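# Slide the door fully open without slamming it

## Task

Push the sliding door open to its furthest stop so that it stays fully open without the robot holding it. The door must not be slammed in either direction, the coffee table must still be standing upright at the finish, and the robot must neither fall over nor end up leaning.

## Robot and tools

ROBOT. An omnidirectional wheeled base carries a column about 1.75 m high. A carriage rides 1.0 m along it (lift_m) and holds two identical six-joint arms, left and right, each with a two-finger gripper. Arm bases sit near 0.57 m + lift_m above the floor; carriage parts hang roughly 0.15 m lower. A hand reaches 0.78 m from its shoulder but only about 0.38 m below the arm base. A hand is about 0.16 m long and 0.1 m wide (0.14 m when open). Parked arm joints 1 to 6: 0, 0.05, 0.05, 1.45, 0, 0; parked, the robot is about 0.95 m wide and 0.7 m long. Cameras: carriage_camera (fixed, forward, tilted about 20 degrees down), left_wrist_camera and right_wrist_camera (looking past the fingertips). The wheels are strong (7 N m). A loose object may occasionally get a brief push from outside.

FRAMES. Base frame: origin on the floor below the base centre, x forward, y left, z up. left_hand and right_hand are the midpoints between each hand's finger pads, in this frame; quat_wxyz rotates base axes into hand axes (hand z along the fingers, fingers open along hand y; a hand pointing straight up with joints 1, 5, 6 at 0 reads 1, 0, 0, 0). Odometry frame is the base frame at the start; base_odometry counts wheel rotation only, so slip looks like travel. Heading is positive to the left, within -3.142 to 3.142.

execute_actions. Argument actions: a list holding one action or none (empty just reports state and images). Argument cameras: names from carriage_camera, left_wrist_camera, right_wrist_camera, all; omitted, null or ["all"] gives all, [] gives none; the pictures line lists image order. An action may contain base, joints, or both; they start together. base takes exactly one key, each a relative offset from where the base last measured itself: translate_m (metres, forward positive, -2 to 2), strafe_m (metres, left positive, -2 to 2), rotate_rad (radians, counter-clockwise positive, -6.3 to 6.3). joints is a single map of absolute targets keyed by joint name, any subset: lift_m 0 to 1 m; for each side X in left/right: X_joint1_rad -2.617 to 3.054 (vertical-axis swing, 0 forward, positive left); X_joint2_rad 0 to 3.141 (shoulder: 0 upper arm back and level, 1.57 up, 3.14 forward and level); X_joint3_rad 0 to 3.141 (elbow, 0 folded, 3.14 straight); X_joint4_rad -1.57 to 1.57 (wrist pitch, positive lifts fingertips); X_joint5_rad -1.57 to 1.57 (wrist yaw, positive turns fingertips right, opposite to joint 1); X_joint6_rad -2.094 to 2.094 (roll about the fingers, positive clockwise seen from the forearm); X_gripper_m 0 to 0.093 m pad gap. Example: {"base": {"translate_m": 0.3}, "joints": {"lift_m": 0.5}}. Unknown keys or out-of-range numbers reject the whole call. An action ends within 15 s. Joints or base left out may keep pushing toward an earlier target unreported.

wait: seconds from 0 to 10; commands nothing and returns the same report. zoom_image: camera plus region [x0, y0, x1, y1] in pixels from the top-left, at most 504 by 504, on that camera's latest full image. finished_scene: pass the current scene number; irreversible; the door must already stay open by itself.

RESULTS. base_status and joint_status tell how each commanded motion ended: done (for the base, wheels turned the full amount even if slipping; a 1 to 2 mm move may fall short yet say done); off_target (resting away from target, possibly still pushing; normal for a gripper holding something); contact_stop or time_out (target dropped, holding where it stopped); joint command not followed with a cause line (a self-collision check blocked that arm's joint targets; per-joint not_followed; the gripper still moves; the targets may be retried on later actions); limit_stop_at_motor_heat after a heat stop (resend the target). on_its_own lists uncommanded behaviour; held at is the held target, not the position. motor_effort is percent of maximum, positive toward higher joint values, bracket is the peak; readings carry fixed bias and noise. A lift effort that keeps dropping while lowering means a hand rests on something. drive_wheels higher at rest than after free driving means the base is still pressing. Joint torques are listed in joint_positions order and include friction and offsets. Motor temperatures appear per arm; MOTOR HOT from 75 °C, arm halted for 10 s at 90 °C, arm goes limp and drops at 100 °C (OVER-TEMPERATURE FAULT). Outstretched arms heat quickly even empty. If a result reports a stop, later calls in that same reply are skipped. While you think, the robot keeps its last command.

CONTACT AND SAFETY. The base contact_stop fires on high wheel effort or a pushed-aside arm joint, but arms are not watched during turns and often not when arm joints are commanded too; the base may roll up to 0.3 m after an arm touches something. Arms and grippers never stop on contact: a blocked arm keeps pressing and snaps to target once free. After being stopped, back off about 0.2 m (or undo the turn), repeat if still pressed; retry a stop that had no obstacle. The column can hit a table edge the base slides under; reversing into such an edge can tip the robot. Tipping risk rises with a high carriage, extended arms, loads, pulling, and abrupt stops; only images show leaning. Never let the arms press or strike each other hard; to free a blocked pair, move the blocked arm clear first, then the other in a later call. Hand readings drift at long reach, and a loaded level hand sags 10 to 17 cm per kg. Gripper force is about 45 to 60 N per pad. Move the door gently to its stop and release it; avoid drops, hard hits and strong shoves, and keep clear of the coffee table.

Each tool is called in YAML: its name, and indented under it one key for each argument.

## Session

execute_actions:
  actions: []

Scene clock: 0.00 s.
Joint torques (N m, as the arm reports them, + toward a larger angle): no reading
Motor temperatures (°C, as the motors report them): left_arm=[27 30 30 35 28 30] | right_arm=[29 27 30 27 27 29]
base_odometry: x=+0.000 y=+0.000 heading=+0.000 (m, m, rad; odometry frame)
base_status: not commanded
joint_positions: lift_m=+0.298 left_joint1_rad=+0.018 left_joint2_rad=+0.047 left_joint3_rad=+0.042 left_joint4_rad=+1.488 left_joint5_rad=+0.035 left_joint6_rad=-0.004 left_gripper_m=+0.094 right_joint1_rad=-0.018 right_joint2_rad=+0.056 right_joint3_rad=+0.060 right_joint4_rad=+1.453 right_joint5_rad=+0.041 right_joint6_rad=-0.005 right_gripper_m=+0.094
joint_status: not commanded
motor_effort: lift_m=+22 drive_wheels=+2 (%)
left_hand: x=+0.3005 y=+0.3229 z=+1.3262 quat_wxyz=(+0.999, +0.017, +0.044, +0.006) (m; base frame)
right_hand: x=+0.3059 y=-0.3362 z=+1.3303 quat_wxyz=(+0.998, +0.021, +0.056, -0.013) (m; base frame)
pictures: carriage_camera, left_wrist_camera, right_wrist_camera
Images, in order (width x height): carriage_camera 504x504, left_wrist_camera 504x504, right_wrist_camera 504x504.

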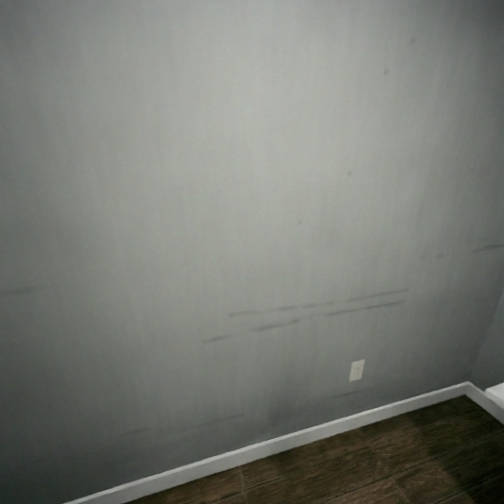

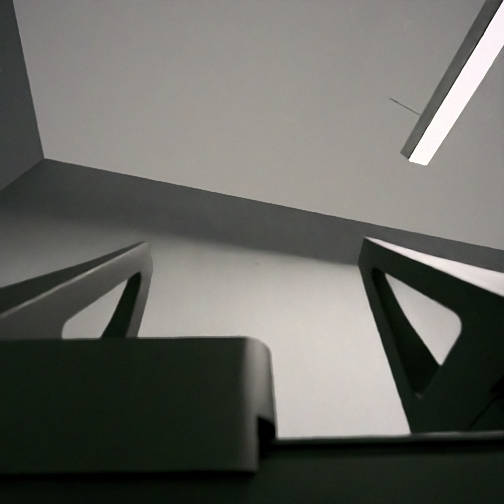

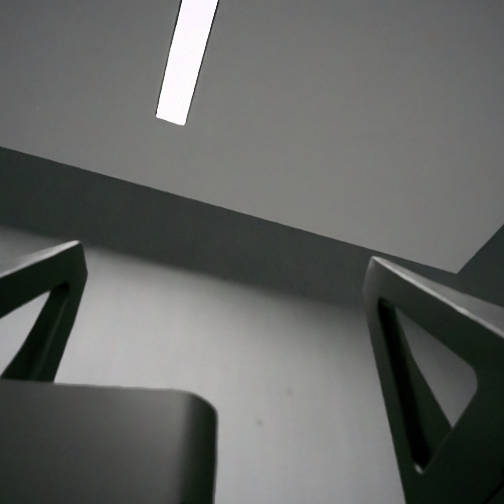

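execute_actions:
  actions:
    - {"base":{"rotate_rad":-1.5},"joints":{"lift_m":0.11}}
  cameras: ["carriage_camera"]

execute_actions:
  actions:
    - {"base":{"rotate_rad":-1.5}}
  cameras: ["carriage_camera"]

execute_actions:
  actions:
    - {"base":{"rotate_rad":-1.5}}
  cameras: ["carriage_camera"]

Scene clock: 5.23 s.
Joint torques (N m, as the arm reports them, + toward a larger angle): left_arm=[ 0.11  3.78  5.52 -0.19  0.08  0.03] | right_arm=[-0.24  3.68  5.89 -0.12 -0.12 -0.01]
Motor temperatures (°C, as the motors report them): left_arm=[27 31 31 35 28 30] | right_arm=[29 28 30 27 27 29]
base_odometry: x=+0.000 y=+0.000 heading=-1.500 (m, m, rad; odometry frame)
base_status: done
joint_positions: lift_m=+0.110 left_joint1_rad=+0.018 left_joint2_rad=+0.047 left_joint3_rad=+0.042 left_joint4_rad=+1.488 left_joint5_rad=+0.035 left_joint6_rad=-0.004 left_gripper_m=+0.094 right_joint1_rad=-0.018 right_joint2_rad=+0.056 right_joint3_rad=+0.060 right_joint4_rad=+1.452 right_joint5_rad=+0.041 right_joint6_rad=-0.005 right_gripper_m=+0.094
joint_status: all done
motor_effort: lift_m=+20(18) drive_wheels=+8(16) (%)
left_hand: x=+0.3005 y=+0.3229 z=+1.1385 quat_wxyz=(+0.999, +0.017, +0.044, +0.006) (m; base frame)
right_hand: x=+0.3063 y=-0.3362 z=+1.1426 quat_wxyz=(+0.998, +0.021, +0.057, -0.013) (m; base frame)
pictures: carriage_camera
Images, in order (width x height): carriage_camera 504x504.

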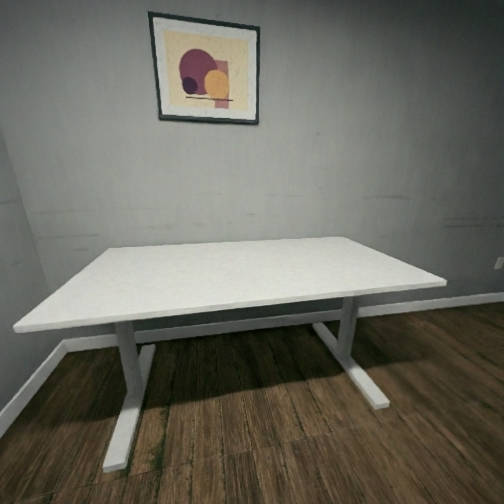

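Scene clock: 8.27 s.
Joint torques (N m, as the arm reports them, + toward a larger angle): left_arm=[-0.03  3.78  5.53 -0.23  0.09  0.03] | right_arm=[-0.17  3.76  5.72 -0.11 -0.09  0.01]
Motor temperatures (°C, as the motors report them): left_arm=[27 31 31 35 28 30] | right_arm=[29 28 31 27 27 29]
base_odometry: x=+0.000 y=+0.000 heading=-2.999 (m, m, rad; odometry frame)
base_status: done
joint_positions: lift_m=+0.110 left_joint1_rad=+0.018 left_joint2_rad=+0.047 left_joint3_rad=+0.042 left_joint4_rad=+1.488 left_joint5_rad=+0.035 left_joint6_rad=-0.004 left_gripper_m=+0.094 right_joint1_rad=-0.018 right_joint2_rad=+0.056 right_joint3_rad=+0.060 right_joint4_rad=+1.452 right_joint5_rad=+0.041 right_joint6_rad=-0.005 right_gripper_m=+0.094
joint_status: not commanded
motor_effort: lift_m=+20(20) drive_wheels=+8(16) (%)
left_hand: x=+0.3005 y=+0.3229 z=+1.1385 quat_wxyz=(+0.999, +0.017, +0.044, +0.006) (m; base frame)
right_hand: x=+0.3063 y=-0.3362 z=+1.1426 quat_wxyz=(+0.998, +0.021, +0.057, -0.013) (m; base frame)
pictures: carriage_camera
Images, in order (width x height): carriage_camera 504x504.

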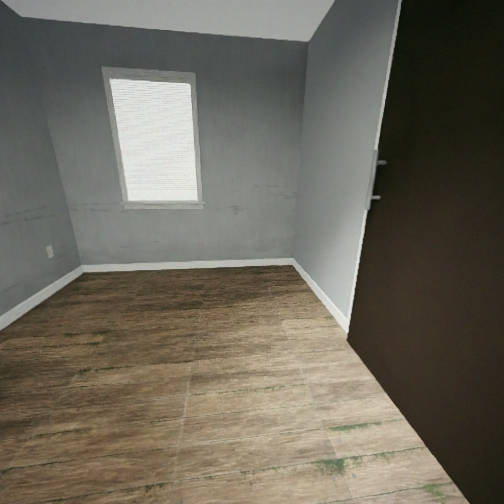

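Scene clock: 11.30 s.
Joint torques (N m, as the arm reports them, + toward a larger angle): left_arm=[-0.03  3.56  5.31 -0.21  0.07  0.04] | right_arm=[-0.19  3.71  5.8  -0.1  -0.09 -0.02]
Motor temperatures (°C, as the motors report them): left_arm=[27 31 31 35 28 30] | right_arm=[29 28 31 27 27 29]
base_odometry: x=+0.000 y=+0.000 heading=+1.785 (m, m, rad; odometry frame)
base_status: done
joint_positions: lift_m=+0.110 left_joint1_rad=+0.018 left_joint2_rad=+0.047 left_joint3_rad=+0.042 left_joint4_rad=+1.488 left_joint5_rad=+0.035 left_joint6_rad=-0.004 left_gripper_m=+0.094 right_joint1_rad=-0.018 right_joint2_rad=+0.056 right_joint3_rad=+0.060 right_joint4_rad=+1.452 right_joint5_rad=+0.041 right_joint6_rad=-0.005 right_gripper_m=+0.094
joint_status: not commanded
motor_effort: lift_m=+20(20) drive_wheels=+8(16) (%)
left_hand: x=+0.3005 y=+0.3229 z=+1.1385 quat_wxyz=(+0.999, +0.017, +0.044, +0.006) (m; base frame)
right_hand: x=+0.3063 y=-0.3362 z=+1.1426 quat_wxyz=(+0.998, +0.021, +0.057, -0.013) (m; base frame)
pictures: carriage_camera
Images, in order (width x height): carriage_camera 504x504.

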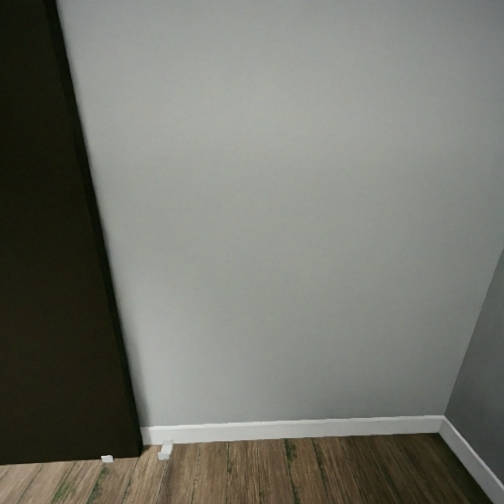

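execute_actions:
  actions:
    - {"base":{"rotate_rad":0.07},"joints":{"left_joint2_rad":1.0,"left_joint3_rad":1.0,"left_joint4_rad":0}}
  cameras: []

execute_actions:
  actions:
    - {"base":{"strafe_m":0.9}}
  cameras: ["carriage_camera","left_wrist_camera"]

Scene clock: 19.33 s.
Joint torques (N m, as the arm reports them, + toward a larger angle): left_arm=[-0.06 -1.58  8.92  2.48  0.12  0.03] | right_arm=[-0.23  3.72  5.85 -0.12 -0.08  0.02]
Motor temperatures (°C, as the motors report them): left_arm=[27 31 32 35 27 30] | right_arm=[29 28 32 27 27 29]
base_odometry: x=+0.000 y=+0.000 heading=+1.854 (m, m, rad; odometry frame)
base_status: done
joint_positions: lift_m=+0.110 left_joint1_rad=+0.018 left_joint2_rad=+0.991 left_joint3_rad=+0.982 left_joint4_rad=+0.015 left_joint5_rad=+0.035 left_joint6_rad=-0.004 left_gripper_m=+0.094 right_joint1_rad=-0.018 right_joint2_rad=+0.056 right_joint3_rad=+0.060 right_joint4_rad=+1.452 right_joint5_rad=+0.041 right_joint6_rad=-0.005 right_gripper_m=+0.094
joint_status: all done
motor_effort: lift_m=+20(20) drive_wheels=-3(5) (%)
left_hand: x=+0.6439 y=+0.3290 z=+1.1026 quat_wxyz=(+0.709, +0.005, +0.705, -0.007) (m; base frame)
right_hand: x=+0.3063 y=-0.3362 z=+1.1426 quat_wxyz=(+0.998, +0.021, +0.057, -0.013) (m; base frame)
pictures: none
No camera images: the call's "cameras" was empty. Leave "cameras" out to get every camera's image.

Scene clock: 23.40 s.
Joint torques (N m, as the arm reports them, + toward a larger angle): left_arm=[ 0.1  -1.67  8.99  2.45  0.1   0.02] | right_arm=[-0.22  3.66  5.82 -0.09 -0.1   0.01]
Motor temperatures (°C, as the motors report them): left_arm=[27 31 32 36 27 30] | right_arm=[29 28 32 27 27 29]
base_odometry: x=-0.864 y=-0.251 heading=+1.853 (m, m, rad; odometry frame)
base_status: done
joint_positions: lift_m=+0.110 left_joint1_rad=+0.018 left_joint2_rad=+0.991 left_joint3_rad=+0.982 left_joint4_rad=+0.015 left_joint5_rad=+0.035 left_joint6_rad=-0.004 left_gripper_m=+0.094 right_joint1_rad=-0.018 right_joint2_rad=+0.056 right_joint3_rad=+0.060 right_joint4_rad=+1.452 right_joint5_rad=+0.041 right_joint6_rad=-0.005 right_gripper_m=+0.094
joint_status: not commanded
motor_effort: lift_m=+20(20) drive_wheels=-9(20) (%)
left_hand: x=+0.6439 y=+0.3291 z=+1.1026 quat_wxyz=(+0.709, +0.005, +0.705, -0.007) (m; base frame)
right_hand: x=+0.3063 y=-0.3362 z=+1.1426 quat_wxyz=(+0.998, +0.021, +0.057, -0.013) (m; base frame)
pictures: carriage_camera, left_wrist_camera
Images, in order (width x height): carriage_camera 504x504, left_wrist_camera 504x504.

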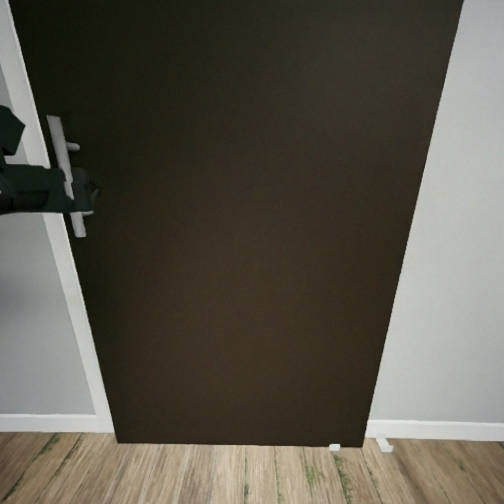

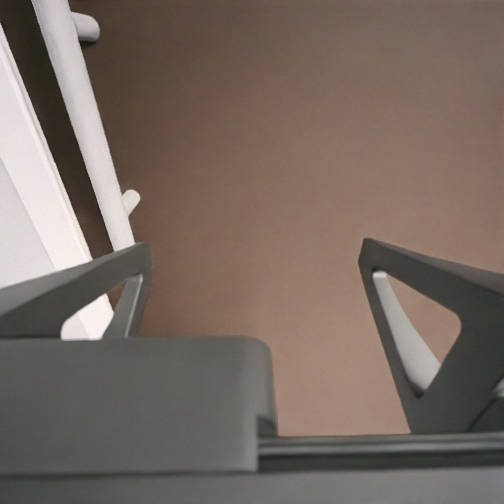

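execute_actions:
  actions:
    - {"base":{"strafe_m":0.15}}
  cameras: []

execute_actions:
  actions:
    - {"base":{"translate_m":0.06}}
  cameras: ["carriage_camera","left_wrist_camera"]

Scene clock: 27.53 s.
Joint torques (N m, as the arm reports them, + toward a larger angle): left_arm=[-0.14 -1.67  8.77  2.49 -0.02  0.03] | right_arm=[-0.18  3.68  5.81 -0.13 -0.11  0.  ]
Motor temperatures (°C, as the motors report them): left_arm=[27 31 33 37 27 30] | right_arm=[29 28 32 27 27 29]
base_odometry: x=-1.009 y=-0.292 heading=+1.852 (m, m, rad; odometry frame)
base_status: done
joint_positions: lift_m=+0.110 left_joint1_rad=+0.018 left_joint2_rad=+0.991 left_joint3_rad=+0.982 left_joint4_rad=+0.014 left_joint5_rad=+0.036 left_joint6_rad=-0.004 left_gripper_m=+0.094 right_joint1_rad=-0.018 right_joint2_rad=+0.056 right_joint3_rad=+0.060 right_joint4_rad=+1.452 right_joint5_rad=+0.041 right_joint6_rad=-0.005 right_gripper_m=+0.094
joint_status: not commanded
motor_effort: lift_m=+20(20) drive_wheels=-8(16) (%)
left_hand: x=+0.6439 y=+0.3289 z=+1.1024 quat_wxyz=(+0.709, +0.005, +0.705, -0.008) (m; base frame)
right_hand: x=+0.3061 y=-0.3362 z=+1.1426 quat_wxyz=(+0.998, +0.021, +0.057, -0.013) (m; base frame)
pictures: none
No camera images: the call's "cameras" was empty. Leave "cameras" out to get every camera's image.

Scene clock: 28.87 s.
Joint torques (N m, as the arm reports them, + toward a larger angle): left_arm=[ 0.04 -1.46  8.97  2.46  0.05 -0.01] | right_arm=[-0.16  3.72  5.82 -0.16 -0.11  0.02]
Motor temperatures (°C, as the motors report them): left_arm=[27 31 33 37 27 30] | right_arm=[29 28 32 27 27 29]
base_odometry: x=-1.026 y=-0.235 heading=+1.853 (m, m, rad; odometry frame)
base_status: done
joint_positions: lift_m=+0.110 left_joint1_rad=+0.018 left_joint2_rad=+0.991 left_joint3_rad=+0.982 left_joint4_rad=+0.013 left_joint5_rad=+0.036 left_joint6_rad=-0.004 left_gripper_m=+0.094 right_joint1_rad=-0.018 right_joint2_rad=+0.056 right_joint3_rad=+0.060 right_joint4_rad=+1.454 right_joint5_rad=+0.041 right_joint6_rad=-0.005 right_gripper_m=+0.094
joint_status: not commanded
motor_effort: lift_m=+20(20) drive_wheels=-6(12) (%)
left_hand: x=+0.6439 y=+0.3289 z=+1.1021 quat_wxyz=(+0.708, +0.005, +0.706, -0.008) (m; base frame)
right_hand: x=+0.3056 y=-0.3362 z=+1.1426 quat_wxyz=(+0.998, +0.021, +0.056, -0.013) (m; base frame)
pictures: carriage_camera, left_wrist_camera
Images, in order (width x height): carriage_camera 504x504, left_wrist_camera 504x504.

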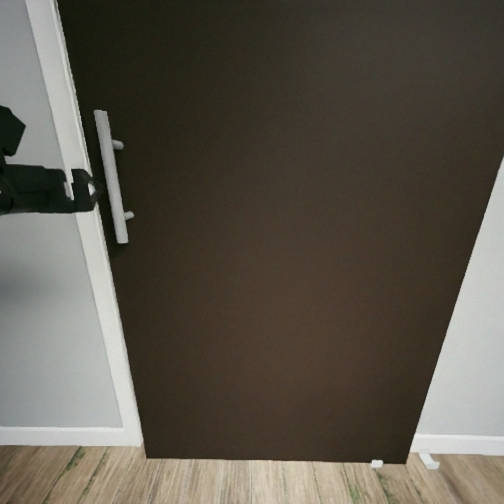

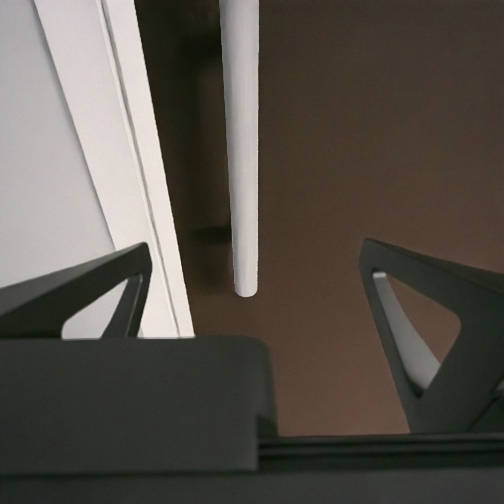

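execute_actions:
  actions:
    - {"base":{"translate_m":0.15}}
  cameras: []

execute_actions:
  actions:
    - {"joints":{"left_gripper_m":0}}
  cameras: ["left_wrist_camera"]

execute_actions:
  actions:
    - {"base":{"strafe_m":-0.04}}
  cameras: ["carriage_camera"]

Scene clock: 32.93 s.
Joint torques (N m, as the arm reports them, + toward a larger angle): left_arm=[-0.06 -1.58  8.71  2.53  0.09  0.01] | right_arm=[-0.18  3.68  5.75 -0.15 -0.11  0.01]
Motor temperatures (°C, as the motors report them): left_arm=[27 31 34 38 27 30] | right_arm=[29 29 32 27 27 29]
base_odometry: x=-1.068 y=-0.091 heading=+1.854 (m, m, rad; odometry frame)
base_status: done
joint_positions: lift_m=+0.110 left_joint1_rad=+0.018 left_joint2_rad=+0.991 left_joint3_rad=+0.982 left_joint4_rad=+0.011 left_joint5_rad=+0.036 left_joint6_rad=-0.004 left_gripper_m=+0.094 right_joint1_rad=-0.018 right_joint2_rad=+0.056 right_joint3_rad=+0.060 right_joint4_rad=+1.454 right_joint5_rad=+0.041 right_joint6_rad=-0.005 right_gripper_m=+0.094
joint_status: not commanded
motor_effort: lift_m=+20(20) drive_wheels=-7(13) (%)
left_hand: x=+0.6439 y=+0.3289 z=+1.1017 quat_wxyz=(+0.708, +0.005, +0.706, -0.008) (m; base frame)
right_hand: x=+0.3057 y=-0.3362 z=+1.1426 quat_wxyz=(+0.998, +0.021, +0.056, -0.013) (m; base frame)
pictures: none
No camera images: the call's "cameras" was empty. Leave "cameras" out to get every camera's image.

Scene clock: 33.67 s.
Joint torques (N m, as the arm reports them, + toward a larger angle): left_arm=[-0.5  -1.49  8.82  2.49  0.24  0.02] | right_arm=[-0.21  3.71  5.86 -0.14 -0.11  0.  ]
Motor temperatures (°C, as the motors report them): left_arm=[27 31 34 38 27 30] | right_arm=[29 29 32 27 27 29]
base_odometry: x=-1.068 y=-0.091 heading=+1.854 (m, m, rad; odometry frame)
base_status: not commanded
joint_positions: lift_m=+0.110 left_joint1_rad=+0.022 left_joint2_rad=+0.992 left_joint3_rad=+0.982 left_joint4_rad=+0.012 left_joint5_rad=+0.020 left_joint6_rad=-0.004 left_gripper_m=+0.024 right_joint1_rad=-0.018 right_joint2_rad=+0.056 right_joint3_rad=+0.060 right_joint4_rad=+1.454 right_joint5_rad=+0.041 right_joint6_rad=-0.005 right_gripper_m=+0.094
joint_status: left_gripper_m off_target (ended at +0.024, target +0.000)
motor_effort: lift_m=+20(20) drive_wheels=-7(7) (%)
left_hand: x=+0.6443 y=+0.3331 z=+1.1015 quat_wxyz=(+0.708, -0.002, +0.707, -0.001) (m; base frame)
right_hand: x=+0.3057 y=-0.3362 z=+1.1426 quat_wxyz=(+0.998, +0.021, +0.056, -0.013) (m; base frame)
pictures: left_wrist_camera
Images, in order (width x height): left_wrist_camera 504x504.

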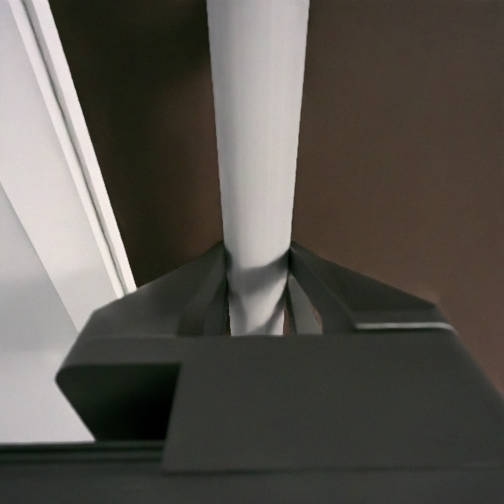

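Scene clock: 34.83 s.
Joint torques (N m, as the arm reports them, + toward a larger angle): left_arm=[-0.94 -1.97  9.08  2.45  0.62  0.01] | right_arm=[-0.11  3.73  5.82 -0.12 -0.1   0.02]
Motor temperatures (°C, as the motors report them): left_arm=[27 31 34 38 28 30] | right_arm=[29 29 32 27 27 29]
base_odometry: x=-1.035 y=-0.080 heading=+1.855 (m, m, rad; odometry frame)
base_status: strafe_m contact_stop (by the wheels' count: -0.034 of -0.040)
joint_positions: lift_m=+0.110 left_joint1_rad=+0.029 left_joint2_rad=+0.997 left_joint3_rad=+0.982 left_joint4_rad=+0.017 left_joint5_rad=-0.017 left_joint6_rad=-0.003 left_gripper_m=+0.024 right_joint1_rad=-0.018 right_joint2_rad=+0.056 right_joint3_rad=+0.060 right_joint4_rad=+1.452 right_joint5_rad=+0.042 right_joint6_rad=-0.005 right_gripper_m=+0.094
joint_status: not commanded
motor_effort: lift_m=+20(20) drive_wheels=+4(14) (%)
left_hand: x=+0.6452 y=+0.3422 z=+1.1013 quat_wxyz=(+0.708, -0.017, +0.706, +0.015) (m; base frame)
right_hand: x=+0.3063 y=-0.3362 z=+1.1426 quat_wxyz=(+0.998, +0.021, +0.057, -0.013) (m; base frame)
pictures: carriage_camera
Images, in order (width x height): carriage_camera 504x504.

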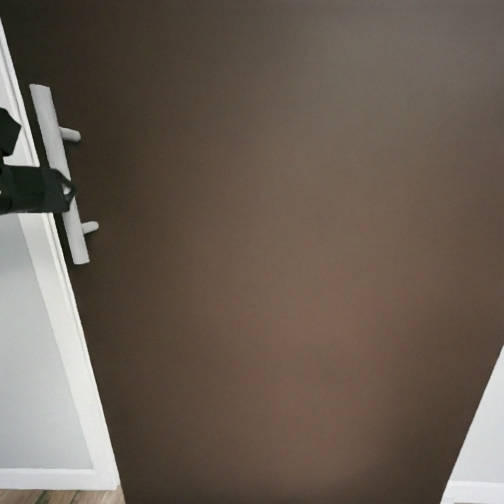

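execute_actions:
  actions:
    - {"base":{"translate_m":0.01}}
  cameras: []

execute_actions:
  actions:
    - {"base":{"strafe_m":-0.035}}
  cameras: []

execute_actions:
  actions:
    - {"base":{"strafe_m":-0.035}}
  cameras: []

execute_actions:
  actions:
    - {"base":{"strafe_m":-0.035}}
  cameras: []

execute_actions:
  actions:
    - {"base":{"strafe_m":-0.035}}
  cameras: []

Scene clock: 38.83 s.
Joint torques (N m, as the arm reports them, + toward a larger angle): left_arm=[-1.1   0.24  8.82  2.9   0.67 -0.02] | right_arm=[-0.1   3.74  5.85 -0.09 -0.1   0.  ]
Motor temperatures (°C, as the motors report them): left_arm=[27 31 35 39 28 30] | right_arm=[29 29 33 27 27 29]
base_odometry: x=-1.038 y=-0.071 heading=+1.855 (m, m, rad; odometry frame)
base_status: done
joint_positions: lift_m=+0.110 left_joint1_rad=+0.029 left_joint2_rad=+0.969 left_joint3_rad=+0.982 left_joint4_rad=-0.025 left_joint5_rad=-0.018 left_joint6_rad=-0.003 left_gripper_m=+0.024 right_joint1_rad=-0.018 right_joint2_rad=+0.056 right_joint3_rad=+0.060 right_joint4_rad=+1.451 right_joint5_rad=+0.042 right_joint6_rad=-0.005 right_gripper_m=+0.094
joint_status: not commanded
motor_effort: lift_m=+20(20) drive_wheels=+6(7) (%)
left_hand: x=+0.6374 y=+0.3423 z=+1.1005 quat_wxyz=(+0.703, -0.018, +0.711, +0.016) (m; base frame)
right_hand: x=+0.3064 y=-0.3363 z=+1.1425 quat_wxyz=(+0.998, +0.021, +0.057, -0.013) (m; base frame)
pictures: none
No camera images: the call's "cameras" was empty. Leave "cameras" out to get every camera's image.

Scene clock: 39.93 s.
Joint torques (N m, as the arm reports them, + toward a larger angle): left_arm=[-2.15 -0.24  8.95  2.79  1.08  0.02] | right_arm=[-0.26  3.65  5.68 -0.1  -0.12  0.01]
Motor temperatures (°C, as the motors report them): left_arm=[27 31 35 39 28 30] | right_arm=[29 29 33 27 27 29]
base_odometry: x=-1.008 y=-0.061 heading=+1.856 (m, m, rad; odometry frame)
base_status: strafe_m contact_stop (by the wheels' count: -0.031 of -0.035)
joint_positions: lift_m=+0.110 left_joint1_rad=+0.040 left_joint2_rad=+0.974 left_joint3_rad=+0.982 left_joint4_rad=-0.018 left_joint5_rad=-0.053 left_joint6_rad=-0.003 left_gripper_m=+0.024 right_joint1_rad=-0.018 right_joint2_rad=+0.056 right_joint3_rad=+0.060 right_joint4_rad=+1.451 right_joint5_rad=+0.042 right_joint6_rad=-0.005 right_gripper_m=+0.094
joint_status: not commanded
motor_effort: lift_m=+20(20) drive_wheels=+3(15) (%)
left_hand: x=+0.6383 y=+0.3521 z=+1.1004 quat_wxyz=(+0.703, -0.034, +0.710, +0.032) (m; base frame)
right_hand: x=+0.3064 y=-0.3363 z=+1.1425 quat_wxyz=(+0.998, +0.021, +0.057, -0.013) (m; base frame)
pictures: none
No camera images: the call's "cameras" was empty. Leave "cameras" out to get every camera's image.

not run: a stop came earlier in this reply.

not run: a stop came earlier in this reply.

not run: a stop came earlier in this reply.

execute_actions:
  actions:
    - {"base":{"strafe_m":-0.05},"joints":{"left_joint1_rad":0.0,"left_joint5_rad":0.03}}

Scene clock: 42.93 s.
Joint torques (N m, as the arm reports them, + toward a larger angle): left_arm=[-1.33 -0.1   8.83  2.83  0.8   0.  ] | right_arm=[-0.21  3.7   5.85 -0.1  -0.13  0.  ]
Motor temperatures (°C, as the motors report them): left_arm=[27 31 35 39 28 30] | right_arm=[29 29 33 27 27 29]
base_odometry: x=-0.960 y=-0.047 heading=+1.857 (m, m, rad; odometry frame)
base_status: done
joint_positions: lift_m=+0.110 left_joint1_rad=+0.016 left_joint2_rad=+0.974 left_joint3_rad=+0.982 left_joint4_rad=-0.020 left_joint5_rad=-0.038 left_joint6_rad=-0.003 left_gripper_m=+0.024 right_joint1_rad=-0.018 right_joint2_rad=+0.056 right_joint3_rad=+0.060 right_joint4_rad=+1.451 right_joint5_rad=+0.042 right_joint6_rad=-0.005 right_gripper_m=+0.094
joint_status: left_joint5_rad off_target (ended at -0.038, target +0.030); the others done
motor_effort: lift_m=+20(20) drive_wheels=-2(13) (%)
left_hand: x=+0.6388 y=+0.3408 z=+1.1001 quat_wxyz=(+0.703, -0.020, +0.711, +0.018) (m; base frame)
right_hand: x=+0.3064 y=-0.3363 z=+1.1425 quat_wxyz=(+0.998, +0.021, +0.057, -0.013) (m; base frame)
pictures: carriage_camera, left_wrist_camera, right_wrist_camera
Images, in order (width x height): carriage_camera 504x504, left_wrist_camera 504x504, right_wrist_camera 504x504.

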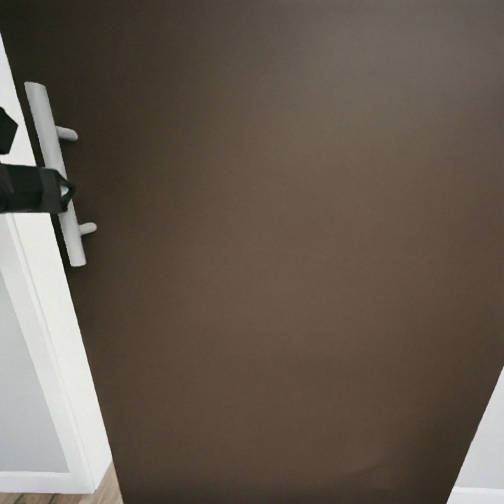

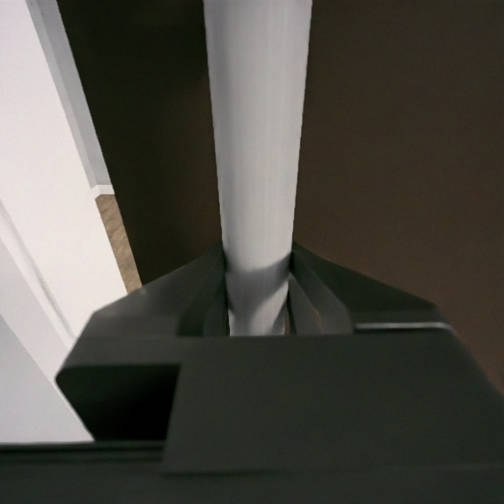

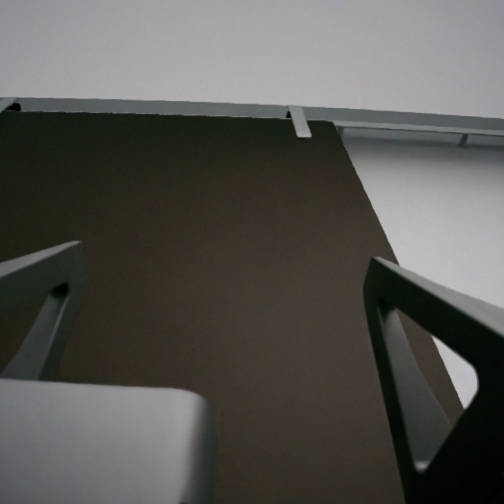

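Moving. Try longer steps with a joint command.

execute_actions:
  actions:
    - {"base":{"strafe_m":-0.05},"joints":{"left_joint1_rad":0.0}}
  cameras: []

execute_actions:
  actions:
    - {"base":{"strafe_m":-0.05},"joints":{"left_joint1_rad":0.0}}
  cameras: []

execute_actions:
  actions:
    - {"base":{"strafe_m":-0.05},"joints":{"left_joint1_rad":0.0}}
  cameras: []

execute_actions:
  actions:
    - {"base":{"strafe_m":-0.05},"joints":{"left_joint1_rad":0.0}}
  cameras: []

execute_actions:
  actions:
    - {"base":{"strafe_m":-0.05},"joints":{"left_joint1_rad":0.0}}
  cameras: []

execute_actions:
  actions:
    - {"base":{"strafe_m":-0.05},"joints":{"left_joint1_rad":0.0}}
  cameras: []

Scene clock: 48.77 s.
Joint torques (N m, as the arm reports them, + toward a larger angle): left_arm=[-2.4  -0.27  8.94  2.88  1.13  0.04] | right_arm=[-0.2   3.8   5.84 -0.09 -0.1  -0.02]
Motor temperatures (°C, as the motors report them): left_arm=[27 31 36 40 28 30] | right_arm=[29 29 33 27 27 29]
base_odometry: x=-0.924 y=-0.036 heading=+1.857 (m, m, rad; odometry frame)
base_status: strafe_m contact_stop (by the wheels' count: -0.038 of -0.050)
joint_positions: lift_m=+0.110 left_joint1_rad=+0.024 left_joint2_rad=+0.976 left_joint3_rad=+0.982 left_joint4_rad=-0.016 left_joint5_rad=-0.065 left_joint6_rad=-0.003 left_gripper_m=+0.024 right_joint1_rad=-0.018 right_joint2_rad=+0.056 right_joint3_rad=+0.060 right_joint4_rad=+1.450 right_joint5_rad=+0.043 right_joint6_rad=-0.005 right_gripper_m=+0.094
joint_status: left_joint1_rad off_target (ended at +0.024, target +0.000)
motor_effort: lift_m=+20(20) drive_wheels=+1(11) (%)
left_hand: x=+0.6391 y=+0.3485 z=+1.1002 quat_wxyz=(+0.703, -0.032, +0.710, +0.031) (m; base frame)
right_hand: x=+0.3065 y=-0.3364 z=+1.1425 quat_wxyz=(+0.998, +0.022, +0.058, -0.013) (m; base frame)
pictures: none
No camera images: the call's "cameras" was empty. Leave "cameras" out to get every camera's image.

not run: a stop came earlier in this reply.

not run: a stop came earlier in this reply.

not run: a stop came earlier in this reply.

not run: a stop came earlier in this reply.

not run: a stop came earlier in this reply.

execute_actions:
  actions:
    - {"base":{"strafe_m":-0.03},"joints":{"left_joint1_rad":-0.03}}
  cameras: []

execute_actions:
  actions:
    - {"base":{"strafe_m":-0.03},"joints":{"left_joint1_rad":-0.03}}
  cameras: []

execute_actions:
  actions:
    - {"base":{"strafe_m":-0.03},"joints":{"left_joint1_rad":-0.03}}
  cameras: []

execute_actions:
  actions:
    - {"base":{"strafe_m":-0.03},"joints":{"left_joint1_rad":-0.03}}
  cameras: []

Scene clock: 53.27 s.
Joint torques (N m, as the arm reports them, + toward a larger angle): left_arm=[-2.19 -0.2   8.9   2.84  1.03  0.01] | right_arm=[-0.12  3.67  5.84 -0.1  -0.12  0.03]
Motor temperatures (°C, as the motors report them): left_arm=[27 31 36 41 28 30] | right_arm=[29 29 33 27 27 29]
base_odometry: x=-0.895 y=-0.027 heading=+1.857 (m, m, rad; odometry frame)
base_status: done
joint_positions: lift_m=+0.110 left_joint1_rad=-0.008 left_joint2_rad=+0.975 left_joint3_rad=+0.982 left_joint4_rad=-0.017 left_joint5_rad=-0.052 left_joint6_rad=-0.003 left_gripper_m=+0.024 right_joint1_rad=-0.018 right_joint2_rad=+0.056 right_joint3_rad=+0.060 right_joint4_rad=+1.450 right_joint5_rad=+0.043 right_joint6_rad=-0.005 right_gripper_m=+0.094
joint_status: left_joint1_rad off_target (ended at -0.008, target -0.030)
motor_effort: lift_m=+20(20) drive_wheels=-2(13) (%)
left_hand: x=+0.6392 y=+0.3347 z=+1.1003 quat_wxyz=(+0.703, -0.017, +0.711, +0.015) (m; base frame)
right_hand: x=+0.3065 y=-0.3364 z=+1.1425 quat_wxyz=(+0.998, +0.022, +0.058, -0.013) (m; base frame)
pictures: none
No camera images: the call's "cameras" was empty. Leave "cameras" out to get every camera's image.

Scene clock: 54.53 s.
Joint torques (N m, as the arm reports them, + toward a larger angle): left_arm=[-2.37 -0.31  8.73  2.85  1.08 -0.02] | right_arm=[-0.28  3.64  5.7  -0.11 -0.11 -0.01]
Motor temperatures (°C, as the motors report them): left_arm=[27 31 36 41 28 30] | right_arm=[29 29 33 27 27 29]
base_odometry: x=-0.870 y=-0.019 heading=+1.858 (m, m, rad; odometry frame)
base_status: strafe_m contact_stop (by the wheels' count: -0.027 of -0.030)
joint_positions: lift_m=+0.110 left_joint1_rad=-0.006 left_joint2_rad=+0.975 left_joint3_rad=+0.982 left_joint4_rad=-0.018 left_joint5_rad=-0.065 left_joint6_rad=-0.003 left_gripper_m=+0.024 right_joint1_rad=-0.018 right_joint2_rad=+0.056 right_joint3_rad=+0.060 right_joint4_rad=+1.451 right_joint5_rad=+0.042 right_joint6_rad=-0.005 right_gripper_m=+0.094
joint_status: left_joint1_rad off_target (ended at -0.006, target -0.030)
motor_effort: lift_m=+20(20) drive_wheels=+1(10) (%)
left_hand: x=+0.6392 y=+0.3376 z=+1.1001 quat_wxyz=(+0.703, -0.022, +0.711, +0.020) (m; base frame)
right_hand: x=+0.3064 y=-0.3364 z=+1.1425 quat_wxyz=(+0.998, +0.021, +0.057, -0.013) (m; base frame)
pictures: none
No camera images: the call's "cameras" was empty. Leave "cameras" out to get every camera's image.

not run: a stop came earlier in this reply.

not run: a stop came earlier in this reply.

execute_actions:
  actions:
    - {"base":{"strafe_m":-0.3},"joints":{"left_joint1_rad":-0.25}}
  cameras: ["carriage_camera"]

Scene clock: 60.20 s.
Joint torques (N m, as the arm reports them, + toward a larger angle): left_arm=[ 1.84 -2.94  8.34  2.45 -0.82  0.  ] | right_arm=[-0.24  3.76  5.89 -0.09 -0.12 -0.01]
Motor temperatures (°C, as the motors report them): left_arm=[28 31 37 41 29 30] | right_arm=[29 29 33 27 27 29]
base_odometry: x=-0.582 y=+0.067 heading=+1.858 (m, m, rad; odometry frame)
base_status: done
joint_positions: lift_m=+0.110 left_joint1_rad=-0.271 left_joint2_rad=+1.009 left_joint3_rad=+0.991 left_joint4_rad=+0.016 left_joint5_rad=+0.112 left_joint6_rad=-0.002 left_gripper_m=+0.023 right_joint1_rad=-0.018 right_joint2_rad=+0.056 right_joint3_rad=+0.060 right_joint4_rad=+1.451 right_joint5_rad=+0.042 right_joint6_rad=-0.005 right_gripper_m=+0.094
joint_status: left_joint1_rad off_target (ended at -0.271, target -0.250)
motor_effort: lift_m=+20(20) drive_wheels=-3(17) (%)
left_hand: x=+0.6288 y=+0.2110 z=+1.1012 quat_wxyz=(+0.693, +0.134, +0.695, -0.135) (m; base frame)
right_hand: x=+0.3064 y=-0.3364 z=+1.1425 quat_wxyz=(+0.998, +0.021, +0.057, -0.013) (m; base frame)
pictures: carriage_camera
Images, in order (width x height): carriage_camera 504x504.

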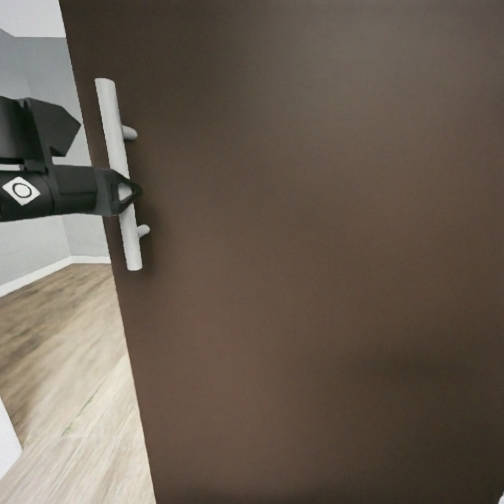

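execute_actions:
  actions:
    - {"base":{"strafe_m":-0.3},"joints":{"left_joint1_rad":-0.1}}
  cameras: ["right_wrist_camera"]

Scene clock: 65.80 s.
Joint torques (N m, as the arm reports them, + toward a larger angle): left_arm=[ 2.63 -2.24  8.21  2.59 -1.03  0.  ] | right_arm=[-0.17  3.82  5.79 -0.09 -0.11  0.01]
Motor temperatures (°C, as the motors report them): left_arm=[28 31 37 42 30 30] | right_arm=[29 29 34 27 27 29]
base_odometry: x=-0.294 y=+0.152 heading=+1.858 (m, m, rad; odometry frame)
base_status: done
joint_positions: lift_m=+0.110 left_joint1_rad=-0.126 left_joint2_rad=+0.998 left_joint3_rad=+0.991 left_joint4_rad=-0.001 left_joint5_rad=+0.128 left_joint6_rad=-0.002 left_gripper_m=+0.021 right_joint1_rad=-0.018 right_joint2_rad=+0.056 right_joint3_rad=+0.060 right_joint4_rad=+1.451 right_joint5_rad=+0.042 right_joint6_rad=-0.005 right_gripper_m=+0.094
joint_status: left_joint1_rad off_target (ended at -0.127, target -0.100)
motor_effort: lift_m=+20(20) drive_wheels=-4(17) (%)
left_hand: x=+0.6383 y=+0.2605 z=+1.1008 quat_wxyz=(+0.698, +0.089, +0.704, -0.091) (m; base frame)
right_hand: x=+0.3064 y=-0.3364 z=+1.1425 quat_wxyz=(+0.998, +0.021, +0.057, -0.013) (m; base frame)
pictures: right_wrist_camera
Images, in order (width x height): right_wrist_camera 504x504.

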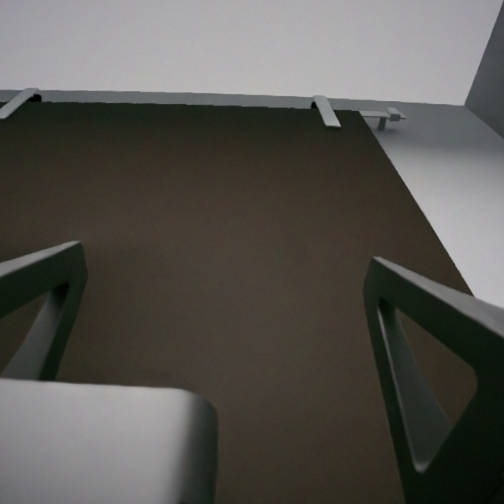

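execute_actions:
  actions:
    - {"base":{"strafe_m":-0.05},"joints":{"left_joint1_rad":-0.12}}
  cameras: []

execute_actions:
  actions:
    - {"base":{"strafe_m":-0.05},"joints":{"left_joint1_rad":-0.12}}
  cameras: ["right_wrist_camera"]

Scene clock: 69.50 s.
Joint torques (N m, as the arm reports them, + toward a larger angle): left_arm=[-1.64 -1.38  8.09  2.74  0.75 -0.01] | right_arm=[-0.27  3.74  5.83 -0.12 -0.13  0.01]
Motor temperatures (°C, as the motors report them): left_arm=[28 31 37 42 30 30] | right_arm=[29 29 34 27 27 29]
base_odometry: x=-0.246 y=+0.166 heading=+1.859 (m, m, rad; odometry frame)
base_status: done
joint_positions: lift_m=+0.110 left_joint1_rad=-0.105 left_joint2_rad=+0.991 left_joint3_rad=+0.991 left_joint4_rad=-0.012 left_joint5_rad=-0.027 left_joint6_rad=-0.004 left_gripper_m=+0.020 right_joint1_rad=-0.018 right_joint2_rad=+0.056 right_joint3_rad=+0.060 right_joint4_rad=+1.451 right_joint5_rad=+0.042 right_joint6_rad=-0.005 right_gripper_m=+0.094
joint_status: all done
motor_effort: lift_m=+20(20) drive_wheels=+2(11) (%)
left_hand: x=+0.6418 y=+0.2948 z=+1.1007 quat_wxyz=(+0.703, +0.026, +0.711, -0.029) (m; base frame)
right_hand: x=+0.3064 y=-0.3364 z=+1.1425 quat_wxyz=(+0.998, +0.021, +0.057, -0.013) (m; base frame)
pictures: none
No camera images: the call's "cameras" was empty. Leave "cameras" out to get every camera's image.

Scene clock: 70.97 s.
Joint torques (N m, as the arm reports them, + toward a larger angle): left_arm=[-0.98 -1.38  8.32  2.77  0.55  0.02] | right_arm=[-0.19  3.68  5.82 -0.11 -0.13  0.02]
Motor temperatures (°C, as the motors report them): left_arm=[28 31 37 42 30 30] | right_arm=[29 29 34 27 27 29]
base_odometry: x=-0.210 y=+0.177 heading=+1.859 (m, m, rad; odometry frame)
base_status: strafe_m contact_stop (by the wheels' count: -0.038 of -0.050)
joint_positions: lift_m=+0.110 left_joint1_rad=-0.110 left_joint2_rad=+0.991 left_joint3_rad=+0.991 left_joint4_rad=-0.009 left_joint5_rad=-0.014 left_joint6_rad=-0.004 left_gripper_m=+0.020 right_joint1_rad=-0.018 right_joint2_rad=+0.056 right_joint3_rad=+0.060 right_joint4_rad=+1.452 right_joint5_rad=+0.043 right_joint6_rad=-0.005 right_gripper_m=+0.094
joint_status: all done
motor_effort: lift_m=+20(20) drive_wheels=-1(12) (%)
left_hand: x=+0.6414 y=+0.2907 z=+1.1015 quat_wxyz=(+0.703, +0.033, +0.709, -0.035) (m; base frame)
right_hand: x=+0.3062 y=-0.3365 z=+1.1426 quat_wxyz=(+0.998, +0.022, +0.057, -0.013) (m; base frame)
pictures: right_wrist_camera
Images, in order (width x height): right_wrist_camera 504x504.

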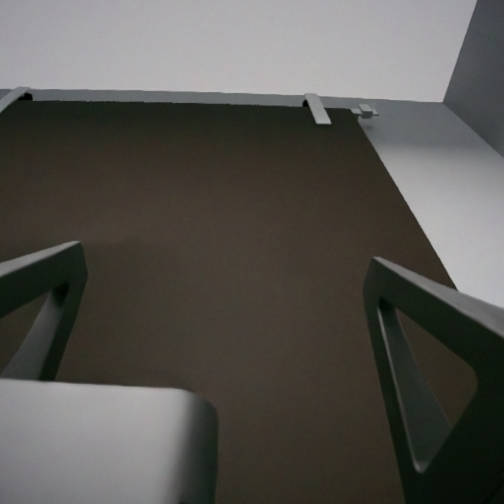

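execute_actions:
  actions:
    - {"base":{"strafe_m":-0.04},"joints":{"left_joint1_rad":-0.13}}
  cameras: ["right_wrist_camera"]

execute_actions:
  actions:
    - {"base":{"strafe_m":-0.04},"joints":{"left_joint1_rad":-0.13}}
  cameras: ["right_wrist_camera"]

Scene clock: 74.33 s.
Joint torques (N m, as the arm reports them, + toward a larger angle): left_arm=[-0.37 -1.68  8.29  2.66  0.42  0.01] | right_arm=[-0.18  3.71  5.73 -0.12 -0.11 -0.01]
Motor temperatures (°C, as the motors report them): left_arm=[28 31 37 42 29 30] | right_arm=[29 29 34 27 27 29]
base_odometry: x=-0.172 y=+0.189 heading=+1.860 (m, m, rad; odometry frame)
base_status: done
joint_positions: lift_m=+0.110 left_joint1_rad=-0.126 left_joint2_rad=+0.991 left_joint3_rad=+0.991 left_joint4_rad=-0.007 left_joint5_rad=+0.002 left_joint6_rad=-0.004 left_gripper_m=+0.020 right_joint1_rad=-0.018 right_joint2_rad=+0.056 right_joint3_rad=+0.060 right_joint4_rad=+1.452 right_joint5_rad=+0.043 right_joint6_rad=-0.005 right_gripper_m=+0.094
joint_status: all done
motor_effort: lift_m=+20(20) drive_wheels=-2(11) (%)
left_hand: x=+0.6404 y=+0.2822 z=+1.1018 quat_wxyz=(+0.703, +0.044, +0.708, -0.046) (m; base frame)
right_hand: x=+0.3062 y=-0.3365 z=+1.1426 quat_wxyz=(+0.998, +0.022, +0.057, -0.013) (m; base frame)
pictures: right_wrist_camera
Images, in order (width x height): right_wrist_camera 504x504.

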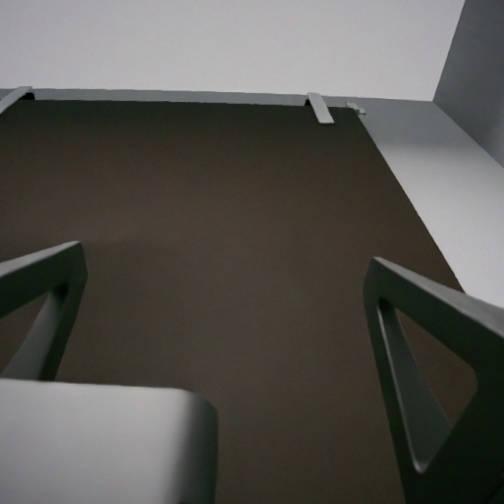

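Scene clock: 75.63 s.
Joint torques (N m, as the arm reports them, + toward a larger angle): left_arm=[-0.3  -1.5   8.13  2.76  0.46  0.02] | right_arm=[-0.13  3.71  5.78 -0.12 -0.14  0.01]
Motor temperatures (°C, as the motors report them): left_arm=[28 31 37 42 29 30] | right_arm=[29 29 34 27 27 29]
base_odometry: x=-0.139 y=+0.199 heading=+1.860 (m, m, rad; odometry frame)
base_status: strafe_m contact_stop (by the wheels' count: -0.034 of -0.040)
joint_positions: lift_m=+0.110 left_joint1_rad=-0.127 left_joint2_rad=+0.991 left_joint3_rad=+0.991 left_joint4_rad=-0.009 left_joint5_rad=-0.010 left_joint6_rad=-0.005 left_gripper_m=+0.020 right_joint1_rad=-0.018 right_joint2_rad=+0.056 right_joint3_rad=+0.060 right_joint4_rad=+1.452 right_joint5_rad=+0.043 right_joint6_rad=-0.005 right_gripper_m=+0.094
joint_status: all done
motor_effort: lift_m=+20(20) drive_wheels=-1(10) (%)
left_hand: x=+0.6406 y=+0.2840 z=+1.1014 quat_wxyz=(+0.703, +0.040, +0.709, -0.043) (m; base frame)
right_hand: x=+0.3061 y=-0.3364 z=+1.1426 quat_wxyz=(+0.998, +0.022, +0.057, -0.013) (m; base frame)
pictures: right_wrist_camera
Images, in order (width x height): right_wrist_camera 504x504.

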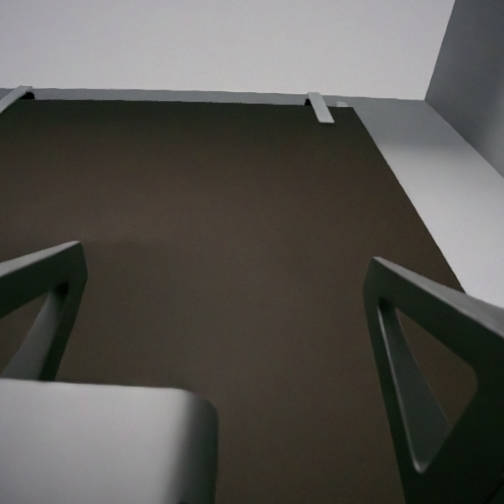

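execute_actions:
  actions:
    - {"base":{"strafe_m":-0.03},"joints":{"left_joint1_rad":-0.13}}
  cameras: ["right_wrist_camera"]

execute_actions:
  actions:
    - {"base":{"strafe_m":-0.03},"joints":{"left_joint1_rad":-0.13}}
  cameras: ["right_wrist_camera"]

Scene clock: 79.50 s.
Joint torques (N m, as the arm reports them, + toward a larger angle): left_arm=[-0.5  -1.4   8.27  2.81  0.73  0.02] | right_arm=[-0.18  3.72  5.89 -0.13 -0.14 -0.01]
Motor temperatures (°C, as the motors report them): left_arm=[28 31 38 43 29 30] | right_arm=[29 29 34 27 27 29]
base_odometry: x=-0.110 y=+0.208 heading=+1.860 (m, m, rad; odometry frame)
base_status: done
joint_positions: lift_m=+0.110 left_joint1_rad=-0.124 left_joint2_rad=+0.989 left_joint3_rad=+0.991 left_joint4_rad=-0.014 left_joint5_rad=-0.028 left_joint6_rad=-0.005 left_gripper_m=+0.020 right_joint1_rad=-0.018 right_joint2_rad=+0.056 right_joint3_rad=+0.060 right_joint4_rad=+1.452 right_joint5_rad=+0.043 right_joint6_rad=-0.005 right_gripper_m=+0.094
joint_status: all done
motor_effort: lift_m=+20(20) drive_wheels=-2(11) (%)
left_hand: x=+0.6405 y=+0.2881 z=+1.1008 quat_wxyz=(+0.702, +0.033, +0.710, -0.035) (m; base frame)
right_hand: x=+0.3061 y=-0.3364 z=+1.1426 quat_wxyz=(+0.998, +0.022, +0.057, -0.013) (m; base frame)
pictures: right_wrist_camera
Images, in order (width x height): right_wrist_camera 504x504.

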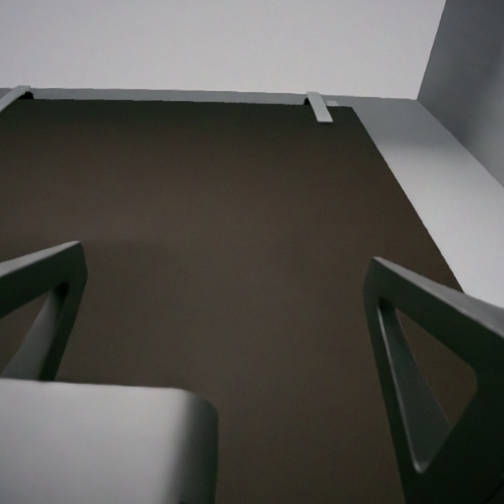

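Scene clock: 80.53 s.
Joint torques (N m, as the arm reports them, + toward a larger angle): left_arm=[-3.69 -1.04  7.99  2.89  1.03  0.02] | right_arm=[-0.29  3.65  5.77 -0.12 -0.12  0.01]
Motor temperatures (°C, as the motors report them): left_arm=[28 31 38 43 29 30] | right_arm=[29 29 34 27 27 29]
base_odometry: x=-0.082 y=+0.217 heading=+1.861 (m, m, rad; odometry frame)
base_status: done
joint_positions: lift_m=+0.110 left_joint1_rad=-0.091 left_joint2_rad=+0.985 left_joint3_rad=+0.991 left_joint4_rad=-0.021 left_joint5_rad=-0.056 left_joint6_rad=-0.004 left_gripper_m=+0.020 right_joint1_rad=-0.018 right_joint2_rad=+0.056 right_joint3_rad=+0.060 right_joint4_rad=+1.452 right_joint5_rad=+0.043 right_joint6_rad=-0.005 right_gripper_m=+0.094
joint_status: left_joint1_rad off_target (ended at -0.090, target -0.130)
motor_effort: lift_m=+20(20) drive_wheels=+6(13) (%)
left_hand: x=+0.6407 y=+0.3052 z=+1.1006 quat_wxyz=(+0.702, +0.011, +0.712, -0.013) (m; base frame)
right_hand: x=+0.3061 y=-0.3364 z=+1.1426 quat_wxyz=(+0.998, +0.022, +0.057, -0.013) (m; base frame)
pictures: right_wrist_camera
Images, in order (width x height): right_wrist_camera 504x504.

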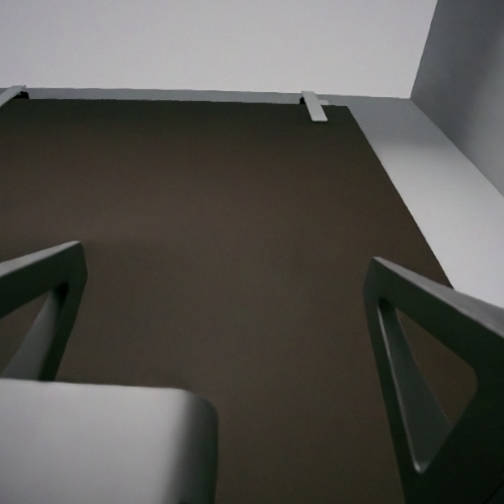

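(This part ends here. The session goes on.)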